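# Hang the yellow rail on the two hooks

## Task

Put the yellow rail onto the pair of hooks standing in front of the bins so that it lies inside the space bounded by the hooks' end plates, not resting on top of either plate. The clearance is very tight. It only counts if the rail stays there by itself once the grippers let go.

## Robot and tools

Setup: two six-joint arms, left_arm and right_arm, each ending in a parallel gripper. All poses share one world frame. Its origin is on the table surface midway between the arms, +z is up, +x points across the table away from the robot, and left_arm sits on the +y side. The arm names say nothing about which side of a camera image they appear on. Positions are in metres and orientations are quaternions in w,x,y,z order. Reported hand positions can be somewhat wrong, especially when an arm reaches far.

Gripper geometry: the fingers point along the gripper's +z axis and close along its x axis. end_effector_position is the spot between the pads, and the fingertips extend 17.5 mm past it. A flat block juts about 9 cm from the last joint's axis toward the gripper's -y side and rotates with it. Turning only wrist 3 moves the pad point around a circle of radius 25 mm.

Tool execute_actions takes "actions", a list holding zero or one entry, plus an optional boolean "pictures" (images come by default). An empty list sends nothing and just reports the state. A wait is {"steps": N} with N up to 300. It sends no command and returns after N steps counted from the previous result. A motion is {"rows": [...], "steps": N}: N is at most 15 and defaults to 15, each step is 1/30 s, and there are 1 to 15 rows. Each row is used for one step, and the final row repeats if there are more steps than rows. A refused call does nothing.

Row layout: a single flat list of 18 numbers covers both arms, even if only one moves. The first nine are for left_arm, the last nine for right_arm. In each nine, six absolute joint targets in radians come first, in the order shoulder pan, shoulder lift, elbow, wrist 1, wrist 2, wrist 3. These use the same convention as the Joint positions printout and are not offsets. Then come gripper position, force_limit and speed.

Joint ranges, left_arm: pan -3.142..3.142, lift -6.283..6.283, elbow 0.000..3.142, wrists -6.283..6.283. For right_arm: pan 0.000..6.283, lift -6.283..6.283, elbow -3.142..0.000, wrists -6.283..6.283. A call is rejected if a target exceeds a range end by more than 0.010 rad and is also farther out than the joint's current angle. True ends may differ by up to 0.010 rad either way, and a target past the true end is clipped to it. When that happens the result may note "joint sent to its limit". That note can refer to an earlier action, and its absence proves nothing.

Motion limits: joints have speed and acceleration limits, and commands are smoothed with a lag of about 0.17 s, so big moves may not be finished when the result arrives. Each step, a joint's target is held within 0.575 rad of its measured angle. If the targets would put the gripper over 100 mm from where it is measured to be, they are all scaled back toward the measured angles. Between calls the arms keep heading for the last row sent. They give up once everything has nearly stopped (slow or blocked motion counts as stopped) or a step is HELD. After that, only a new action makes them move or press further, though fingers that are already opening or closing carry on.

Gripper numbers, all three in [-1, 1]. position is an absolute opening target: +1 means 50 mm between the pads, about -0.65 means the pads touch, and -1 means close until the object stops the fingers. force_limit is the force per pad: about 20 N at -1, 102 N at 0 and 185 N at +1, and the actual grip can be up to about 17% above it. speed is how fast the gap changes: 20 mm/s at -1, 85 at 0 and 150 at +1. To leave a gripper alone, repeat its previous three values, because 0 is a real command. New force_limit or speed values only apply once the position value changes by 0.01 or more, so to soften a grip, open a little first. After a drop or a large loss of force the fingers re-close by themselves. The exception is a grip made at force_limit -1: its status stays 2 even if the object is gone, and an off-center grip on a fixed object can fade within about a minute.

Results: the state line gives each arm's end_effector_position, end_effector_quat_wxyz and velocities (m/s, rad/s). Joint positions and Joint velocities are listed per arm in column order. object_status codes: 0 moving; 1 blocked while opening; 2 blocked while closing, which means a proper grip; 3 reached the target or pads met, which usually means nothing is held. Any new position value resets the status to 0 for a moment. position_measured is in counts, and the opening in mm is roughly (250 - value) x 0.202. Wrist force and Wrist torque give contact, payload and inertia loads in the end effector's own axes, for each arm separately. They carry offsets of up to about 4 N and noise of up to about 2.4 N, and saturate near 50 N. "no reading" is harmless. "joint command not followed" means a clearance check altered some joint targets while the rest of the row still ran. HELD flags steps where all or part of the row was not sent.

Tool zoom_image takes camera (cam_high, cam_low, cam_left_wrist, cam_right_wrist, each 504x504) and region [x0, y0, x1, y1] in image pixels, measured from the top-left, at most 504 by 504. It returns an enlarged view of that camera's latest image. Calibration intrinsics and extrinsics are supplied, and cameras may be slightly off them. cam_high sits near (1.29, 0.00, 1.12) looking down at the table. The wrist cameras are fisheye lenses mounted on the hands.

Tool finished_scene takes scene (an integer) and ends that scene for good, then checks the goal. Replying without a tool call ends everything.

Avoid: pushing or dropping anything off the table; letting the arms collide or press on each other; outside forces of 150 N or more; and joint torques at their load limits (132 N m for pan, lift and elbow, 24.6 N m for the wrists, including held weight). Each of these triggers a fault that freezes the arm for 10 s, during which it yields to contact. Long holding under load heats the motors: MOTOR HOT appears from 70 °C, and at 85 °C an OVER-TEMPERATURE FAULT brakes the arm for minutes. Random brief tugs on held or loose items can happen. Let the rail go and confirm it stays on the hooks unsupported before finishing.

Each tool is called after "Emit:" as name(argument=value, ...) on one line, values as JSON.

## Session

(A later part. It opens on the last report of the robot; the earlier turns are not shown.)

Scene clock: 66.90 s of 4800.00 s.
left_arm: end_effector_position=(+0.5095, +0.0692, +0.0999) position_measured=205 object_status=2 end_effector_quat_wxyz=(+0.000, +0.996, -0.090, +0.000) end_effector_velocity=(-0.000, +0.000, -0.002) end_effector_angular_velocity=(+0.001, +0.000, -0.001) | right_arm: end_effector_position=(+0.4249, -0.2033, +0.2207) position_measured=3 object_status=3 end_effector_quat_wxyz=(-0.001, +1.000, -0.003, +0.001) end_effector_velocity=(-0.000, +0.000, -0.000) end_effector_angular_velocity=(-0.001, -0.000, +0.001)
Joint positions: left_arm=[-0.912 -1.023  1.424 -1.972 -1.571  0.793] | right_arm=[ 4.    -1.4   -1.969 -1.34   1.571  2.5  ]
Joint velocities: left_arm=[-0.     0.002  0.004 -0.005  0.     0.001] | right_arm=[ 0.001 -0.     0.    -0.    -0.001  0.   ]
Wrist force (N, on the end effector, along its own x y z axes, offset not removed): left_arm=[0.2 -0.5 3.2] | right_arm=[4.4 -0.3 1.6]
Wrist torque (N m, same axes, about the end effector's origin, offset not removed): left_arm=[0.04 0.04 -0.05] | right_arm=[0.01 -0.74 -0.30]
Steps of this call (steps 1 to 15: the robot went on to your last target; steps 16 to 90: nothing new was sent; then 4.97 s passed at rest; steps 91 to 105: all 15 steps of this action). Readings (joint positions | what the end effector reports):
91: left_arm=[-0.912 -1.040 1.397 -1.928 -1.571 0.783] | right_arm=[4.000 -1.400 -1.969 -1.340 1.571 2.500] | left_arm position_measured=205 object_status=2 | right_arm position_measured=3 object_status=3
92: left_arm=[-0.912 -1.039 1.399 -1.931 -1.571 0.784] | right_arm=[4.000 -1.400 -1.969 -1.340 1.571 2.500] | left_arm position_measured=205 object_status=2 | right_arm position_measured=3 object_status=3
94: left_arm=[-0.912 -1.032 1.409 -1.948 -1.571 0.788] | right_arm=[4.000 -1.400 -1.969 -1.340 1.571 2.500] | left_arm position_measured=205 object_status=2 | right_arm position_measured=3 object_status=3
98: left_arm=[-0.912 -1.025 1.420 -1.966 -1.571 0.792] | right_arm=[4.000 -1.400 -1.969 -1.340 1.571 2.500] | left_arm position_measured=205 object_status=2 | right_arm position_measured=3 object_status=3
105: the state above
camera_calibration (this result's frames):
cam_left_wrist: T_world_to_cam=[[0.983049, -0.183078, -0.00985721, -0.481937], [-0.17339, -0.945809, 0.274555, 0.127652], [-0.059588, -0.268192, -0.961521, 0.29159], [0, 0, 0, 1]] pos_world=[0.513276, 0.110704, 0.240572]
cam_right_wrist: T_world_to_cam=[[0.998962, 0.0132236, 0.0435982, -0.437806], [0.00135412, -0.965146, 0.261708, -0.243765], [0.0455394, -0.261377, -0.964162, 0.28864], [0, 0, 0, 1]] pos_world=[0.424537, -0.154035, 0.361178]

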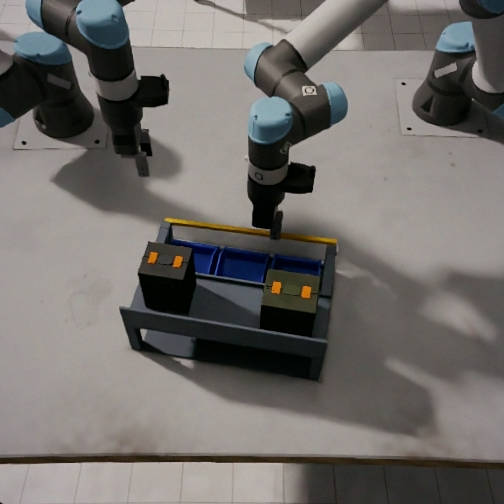

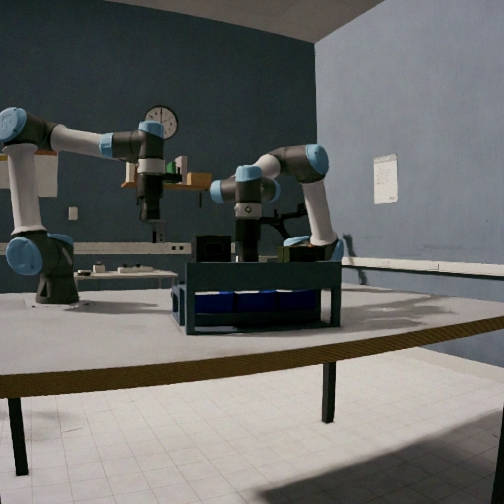

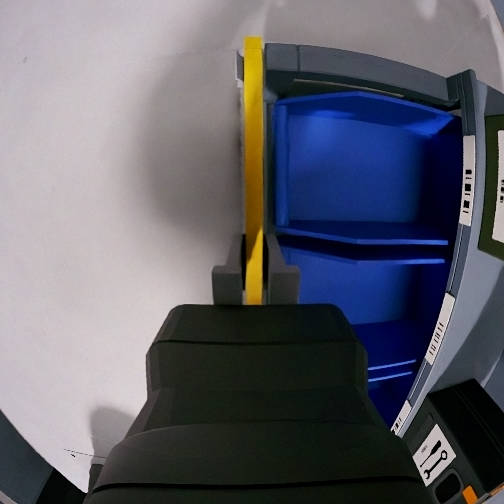

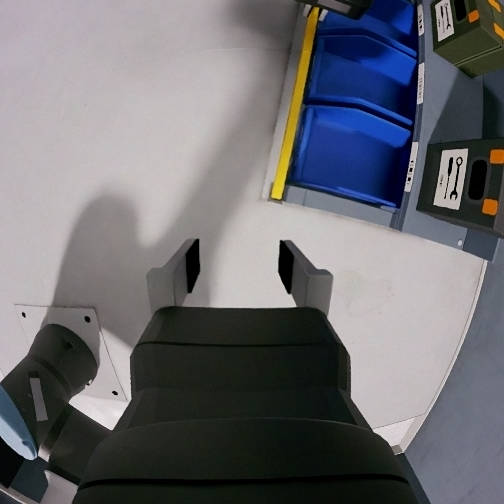

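Emit:
execute_actions(actions=[{"rows":[[-0.9145,-1.009,1.439,-2.001,-1.571,0.784,-1,-0.5,0,4.0,-1.4,-1.969,-1.34,1.571,2.5,1,0,0]]}])

Emit:
zoom_image(camera="cam_right_wrist", region=[230,150,330,230])

Emit:
zoom_image(camera="cam_left_wrist", region=[200,10,320,110])

Scene clock: 71.77 s of 4800.00 s.
left_arm: end_effector_position=(+0.5084, +0.0677, +0.0863) position_measured=205 object_status=2 end_effector_quat_wxyz=(+0.000, +0.996, -0.087, -0.000) end_effector_velocity=(-0.000, -0.000, -0.001) end_effector_angular_velocity=(-0.000, -0.000, +0.001) | right_arm: end_effector_position=(+0.4249, -0.2033, +0.2207) position_measured=3 object_status=3 end_effector_quat_wxyz=(-0.001, +1.000, -0.003, +0.001) end_effector_velocity=(-0.000, -0.000, +0.000) end_effector_angular_velocity=(+0.001, -0.000, +0.001)
Joint positions: left_arm=[-0.914 -1.009  1.439 -2.001 -1.571  0.784] | right_arm=[ 4.    -1.4   -1.969 -1.34   1.571  2.5  ]
Joint velocities: left_arm=[-0.     0.001  0.002 -0.003  0.    -0.001] | right_arm=[ 0.     0.001 -0.    -0.     0.    -0.001]
Wrist force (N, on the end effector, along its own x y z axes, offset not removed): left_arm=[1.1 -1.4 2.3] | right_arm=[4.4 -0.9 1.2]
Wrist torque (N m, same axes, about the end effector's origin, offset not removed): left_arm=[-0.10 -0.11 0.06] | right_arm=[-0.10 -0.70 -0.34]
Steps of this call (steps 1 to 15: the robot went on to your last target; steps 16 to 90: nothing new was sent; then 1.37 s passed at rest; steps 91 to 105: all 15 steps of this action). Readings (joint positions | what the end effector reports):
91: left_arm=[-0.912 -1.023 1.424 -1.972 -1.571 0.793] | right_arm=[4.000 -1.400 -1.969 -1.340 1.571 2.500] | left_arm position_measured=205 object_status=2 | right_arm position_measured=3 object_status=3
92: left_arm=[-0.912 -1.022 1.425 -1.974 -1.571 0.792] | right_arm=[4.000 -1.400 -1.969 -1.340 1.571 2.500] | left_arm position_measured=205 object_status=2 | right_arm position_measured=3 object_status=3
94: left_arm=[-0.913 -1.016 1.431 -1.986 -1.571 0.789] | right_arm=[4.000 -1.400 -1.969 -1.340 1.571 2.500] | left_arm position_measured=205 object_status=2 | right_arm position_measured=3 object_status=3
98: left_arm=[-0.914 -1.011 1.437 -1.997 -1.571 0.785] | right_arm=[4.000 -1.400 -1.969 -1.340 1.571 2.500] | left_arm position_measured=205 object_status=2 | right_arm position_measured=3 object_status=3
105: the state above
camera_calibration (this result's frames):
cam_left_wrist: T_world_to_cam=[[0.984185, -0.176867, -0.00990534, -0.48227], [-0.167402, -0.946892, 0.27454, 0.126745], [-0.0579365, -0.26854, -0.961525, 0.277181], [0, 0, 0, 1]] pos_world=[0.511919, 0.109151, 0.226943]
cam_right_wrist: T_world_to_cam=[[0.998962, 0.0132236, 0.0435983, -0.437806], [0.00135409, -0.965146, 0.261708, -0.243765], [0.0455394, -0.261377, -0.964162, 0.28864], [0, 0, 0, 1]] pos_world=[0.424537, -0.154035, 0.361178]

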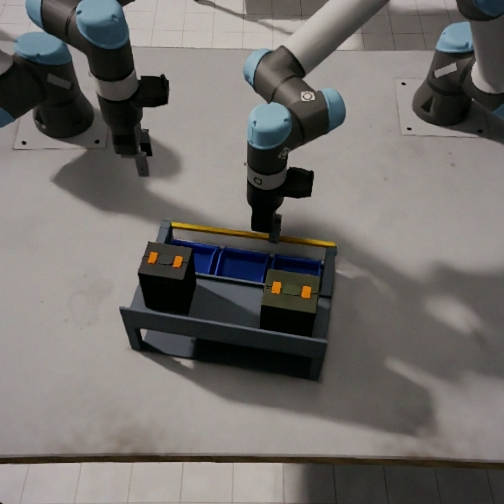

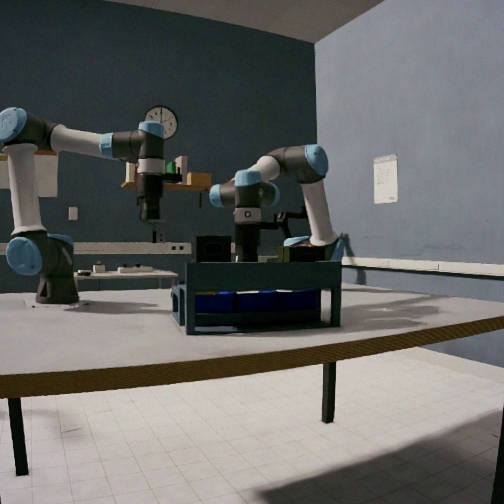

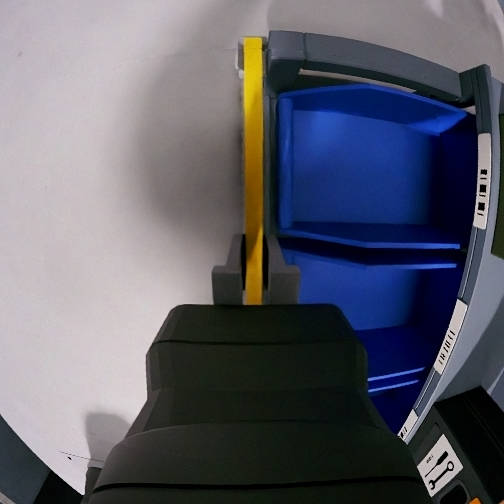

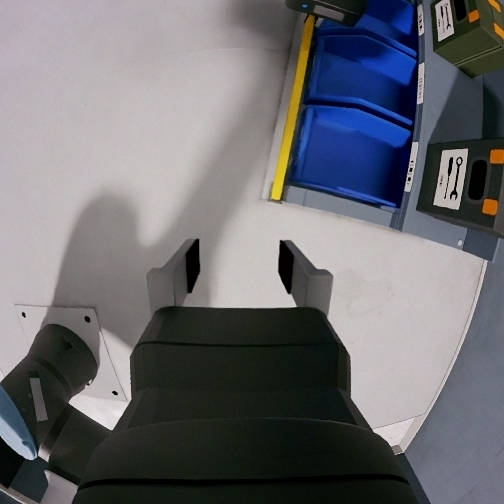

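Region (230, 150, 330, 230) of cam_right_wrist's 504x504 image, scaled by 5.040, with more detail than that image has; it fills the top 403 rows of this view, and the rest is white.

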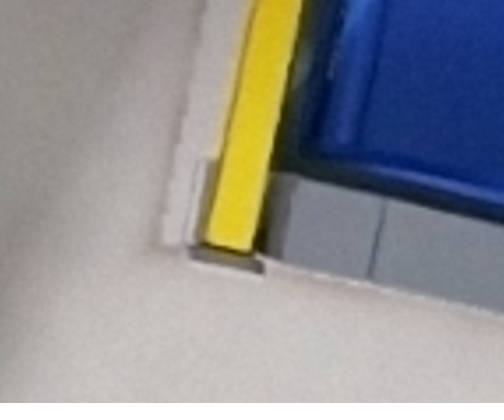

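Region (200, 10, 320, 110) of cam_left_wrist's 504x504 image, scaled by 4.200, with more detail than that image has.

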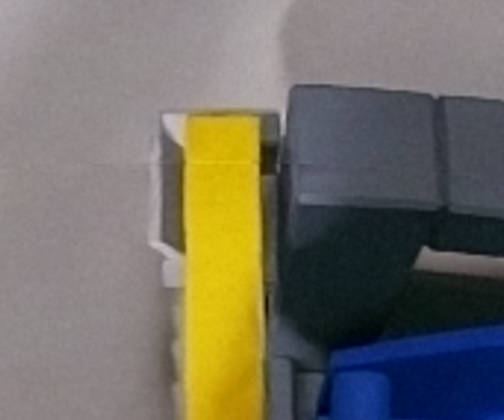

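Emit:
execute_actions(actions=[{"rows":[[-0.9145,-0.997,1.448,-2.022,-1.571,0.784,-1,-0.5,0,4.0,-1.4,-1.969,-1.34,1.571,2.5,1,0,0]]}])

Emit:
zoom_image(camera="cam_left_wrist", region=[200,10,320,110])

Scene clock: 74.93 s of 4800.00 s.
left_arm: end_effector_position=(+0.5089, +0.0670, +0.0760) position_measured=205 object_status=2 end_effector_quat_wxyz=(+0.000, +0.996, -0.087, -0.000) end_effector_velocity=(-0.000, +0.000, -0.003) end_effector_angular_velocity=(+0.002, +0.002, +0.001) | right_arm: end_effector_position=(+0.4249, -0.2033, +0.2207) position_measured=3 object_status=3 end_effector_quat_wxyz=(-0.001, +1.000, -0.003, +0.001) end_effector_velocity=(-0.000, +0.000, -0.000) end_effector_angular_velocity=(-0.001, -0.000, +0.003)
Joint positions: left_arm=[-0.915 -0.997  1.448 -2.022 -1.571  0.784] | right_arm=[ 4.    -1.4   -1.969 -1.34   1.571  2.5  ]
Joint velocities: left_arm=[ 0.     0.003  0.002 -0.002  0.    -0.   ] | right_arm=[ 0.001 -0.    -0.    -0.    -0.    -0.002]
Wrist force (N, on the end effector, along its own x y z axes, offset not removed): left_arm=[1.0 0.4 2.6] | right_arm=[2.4 1.0 1.7]
Wrist torque (N m, same axes, about the end effector's origin, offset not removed): left_arm=[-0.17 -0.26 0.06] | right_arm=[0.22 -0.40 -0.22]
Steps of this call (steps 1 to 15: the robot went on to your last target; steps 16 to 80: nothing new was sent; steps 81 to 95: all 15 steps of this action). Readings (joint positions | what the end effector reports):
81: left_arm=[-0.915 -1.009 1.439 -2.001 -1.571 0.784] | right_arm=[4.000 -1.400 -1.969 -1.340 1.571 2.500] | left_arm position_measured=205 object_status=2 | right_arm position_measured=3 object_status=3
82: left_arm=[-0.915 -1.008 1.440 -2.003 -1.571 0.784] | right_arm=[4.000 -1.400 -1.969 -1.340 1.571 2.500] | left_arm position_measured=205 object_status=2 | right_arm position_measured=3 object_status=3
84: left_arm=[-0.915 -1.003 1.443 -2.011 -1.571 0.784] | right_arm=[4.000 -1.400 -1.969 -1.340 1.571 2.500] | left_arm position_measured=205 object_status=2 | right_arm position_measured=3 object_status=3
88: left_arm=[-0.915 -0.999 1.447 -2.019 -1.571 0.784] | right_arm=[4.000 -1.400 -1.969 -1.340 1.571 2.500] | left_arm position_measured=205 object_status=2 | right_arm position_measured=3 object_status=3
95: the state above
camera_calibration (this result's frames):
cam_left_wrist: T_world_to_cam=[[0.984197, -0.1768, -0.00991698, -0.482917], [-0.167335, -0.946907, 0.274531, 0.128972], [-0.0579274, -0.268533, -0.961527, 0.267179], [0, 0, 0, 1]] pos_world=[0.512344, 0.108491, 0.216704]
cam_right_wrist: T_world_to_cam=[[0.998962, 0.0132234, 0.0435981, -0.437806], [0.00135394, -0.965146, 0.261708, -0.243765], [0.0455392, -0.261377, -0.964162, 0.28864], [0, 0, 0, 1]] pos_world=[0.424537, -0.154035, 0.361178]

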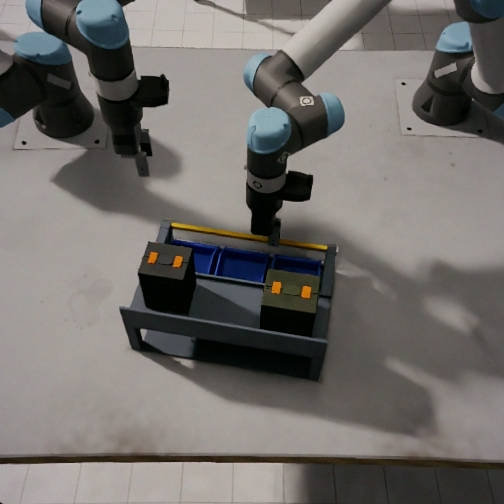

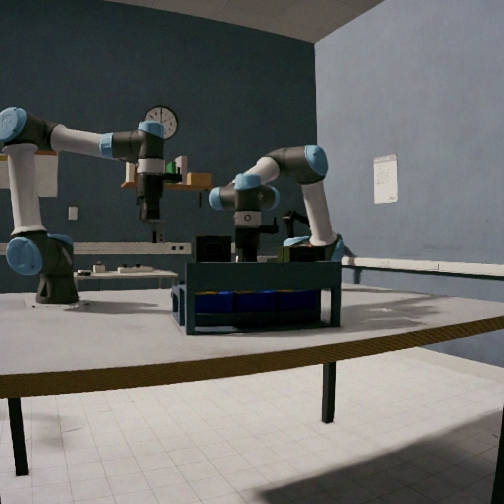

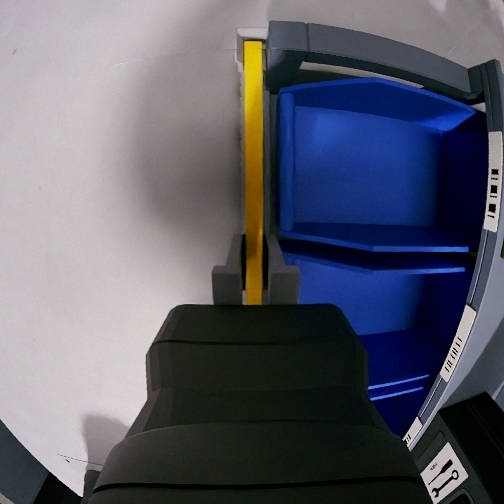

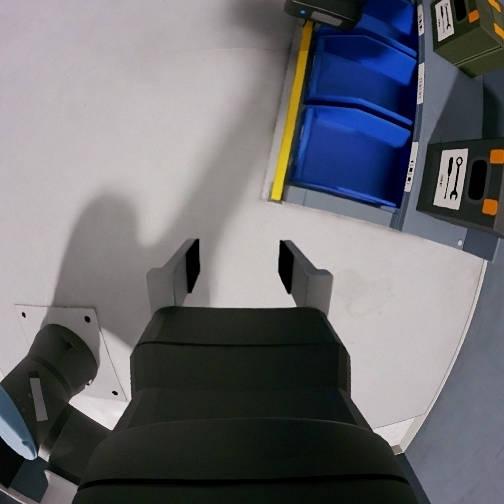

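Region (200, 10, 320, 110) of cam_left_wrist's 504x504 image, scaled by 4.200, with more detail than that image has.

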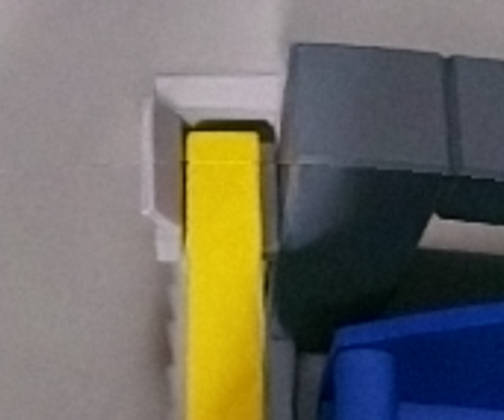

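Seated.

Emit:
execute_actions(actions=[{"rows":[[-0.9145,-0.997,1.448,-2.022,-1.571,0.784,0,-0.5,0,4.0,-1.4,-1.969,-1.34,1.571,2.5,1,0,0]],"steps":8}], pictures=false)

Emit:
execute_actions(actions=[{"rows":[[-0.912,-1.04,1.397,-1.928,-1.571,0.784,0,-0.5,0,4.0,-1.4,-1.969,-1.34,1.571,2.5,1,0,0]]}])

Emit:
finished_scene(scene=1)

Scene clock: 79.10 s of 4800.00 s.
left_arm: end_effector_position=(+0.5089, +0.0670, +0.0759) position_measured=152 object_status=0 end_effector_quat_wxyz=(+0.000, +0.996, -0.087, -0.000) end_effector_velocity=(-0.000, -0.000, +0.000) end_effector_angular_velocity=(-0.001, -0.000, +0.000) | right_arm: end_effector_position=(+0.4249, -0.2033, +0.2207) position_measured=3 object_status=3 end_effector_quat_wxyz=(-0.001, +1.000, -0.003, +0.001) end_effector_velocity=(-0.000, -0.000, -0.001) end_effector_angular_velocity=(-0.001, +0.002, -0.001)
Joint positions: left_arm=[-0.915 -0.997  1.448 -2.022 -1.571  0.784] | right_arm=[ 4.    -1.4   -1.969 -1.34   1.571  2.5  ]
Joint velocities: left_arm=[ 0.    -0.001  0.    -0.    -0.    -0.   ] | right_arm=[-0.001 -0.001 -0.001 -0.     0.001  0.   ]
Wrist force (N, on the end effector, along its own x y z axes, offset not removed): left_arm=[0.0 -0.4 2.4] | right_arm=[3.4 0.1 2.0]
Wrist torque (N m, same axes, about the end effector's origin, offset not removed): left_arm=[0.05 0.10 0.03] | right_arm=[0.17 -0.50 -0.21]
Steps of this call (steps 1 to 15: the robot went on to your last target; steps 16 to 90: nothing new was sent; then 0.90 s passed at rest; steps 91 to 98: all 8 steps of this action). Readings (joint positions | what the end effector reports):
91: left_arm=[-0.915 -0.997 1.448 -2.022 -1.571 0.784] | right_arm=[4.000 -1.400 -1.969 -1.340 1.571 2.500] | left_arm position_measured=204 object_status=0 | right_arm position_measured=3 object_status=3
92: left_arm=[-0.915 -0.997 1.448 -2.022 -1.571 0.784] | right_arm=[4.000 -1.400 -1.969 -1.340 1.571 2.500] | left_arm position_measured=191 object_status=0 | right_arm position_measured=3 object_status=3
94: left_arm=[-0.915 -0.997 1.448 -2.022 -1.571 0.784] | right_arm=[4.000 -1.400 -1.969 -1.340 1.571 2.500] | left_arm position_measured=163 object_status=0 | right_arm position_measured=3 object_status=3
98: the state above

Scene clock: 79.60 s of 4800.00 s.
left_arm: end_effector_position=(+0.5094, +0.0691, +0.1188) position_measured=152 object_status=3 end_effector_quat_wxyz=(+0.000, +0.996, -0.086, -0.000) end_effector_velocity=(+0.000, +0.001, +0.005) end_effector_angular_velocity=(+0.001, +0.000, +0.000) | right_arm: end_effector_position=(+0.4249, -0.2033, +0.2207) position_measured=3 object_status=3 end_effector_quat_wxyz=(-0.001, +1.000, -0.003, +0.001) end_effector_velocity=(+0.000, -0.000, -0.000) end_effector_angular_velocity=(-0.001, +0.000, -0.002)
Joint positions: left_arm=[-0.912 -1.039  1.398 -1.929 -1.571  0.784] | right_arm=[ 4.    -1.4   -1.969 -1.34   1.571  2.5  ]
Joint velocities: left_arm=[ 0.    -0.004 -0.007  0.012  0.     0.   ] | right_arm=[-0.001 -0.001 -0.    -0.    -0.     0.001]
Wrist force (N, on the end effector, along its own x y z axes, offset not removed): left_arm=[0.6 -1.9 2.1] | right_arm=[2.4 0.3 1.5]
Wrist torque (N m, same axes, about the end effector's origin, offset not removed): left_arm=[-0.20 -0.07 0.13] | right_arm=[0.07 -0.29 -0.22]
Steps of this call (steps 1 to 15: all 15 steps of this action). Readings (joint positions | what the end effector reports):
1: left_arm=[-0.915 -0.997 1.448 -2.022 -1.571 0.784] | right_arm=[4.000 -1.400 -1.969 -1.340 1.571 2.500] | left_arm position_measured=152 object_status=0 | right_arm position_measured=3 object_status=3
2: left_arm=[-0.914 -0.999 1.446 -2.019 -1.571 0.784] | right_arm=[4.000 -1.400 -1.969 -1.340 1.571 2.500] | left_arm position_measured=152 object_status=0 | right_arm position_measured=3 object_status=3
4: left_arm=[-0.914 -1.017 1.425 -1.985 -1.571 0.784] | right_arm=[4.000 -1.400 -1.969 -1.340 1.571 2.500] | left_arm position_measured=152 object_status=3 | right_arm position_measured=3 object_status=3
8: left_arm=[-0.912 -1.034 1.404 -1.942 -1.571 0.784] | right_arm=[4.000 -1.400 -1.969 -1.340 1.571 2.500] | left_arm position_measured=152 object_status=3 | right_arm position_measured=3 object_status=3
15: the state above
camera_calibration (this result's frames):
cam_left_wrist: T_world_to_cam=[[0.984628, -0.174383, -0.00991635, -0.48304], [-0.16501, -0.947314, 0.274532, 0.118128], [-0.0572676, -0.268675, -0.961527, 0.308586], [0, 0, 0, 1]] pos_world=[0.512779, 0.11058, 0.259493]
cam_right_wrist: T_world_to_cam=[[0.998962, 0.0132235, 0.0435981, -0.437806], [0.00135403, -0.965146, 0.261708, -0.243765], [0.0455393, -0.261377, -0.964162, 0.28864], [0, 0, 0, 1]] pos_world=[0.424537, -0.154035, 0.361178]

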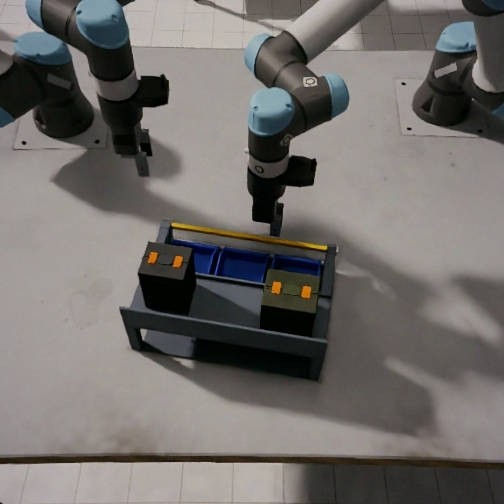

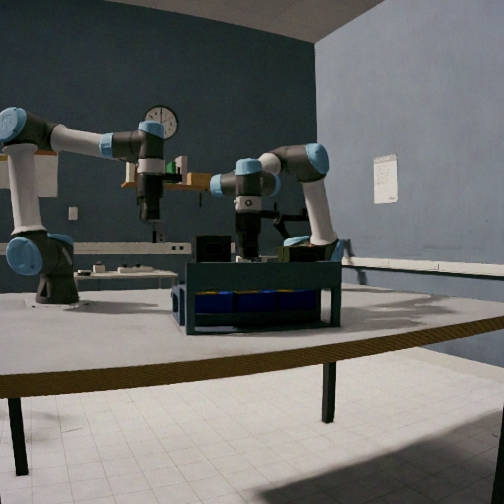

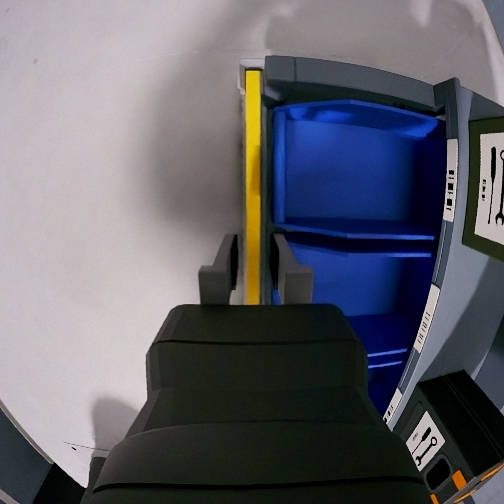

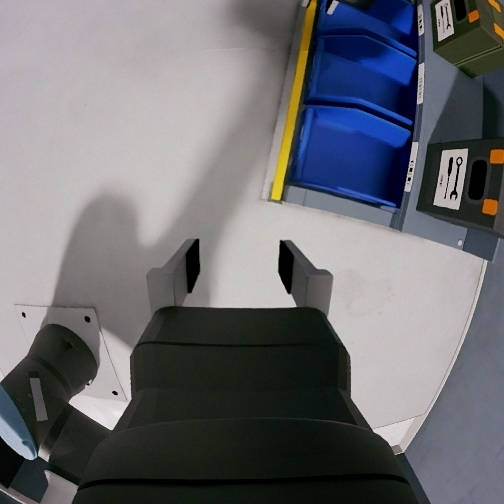

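The scene is finished: the task was done.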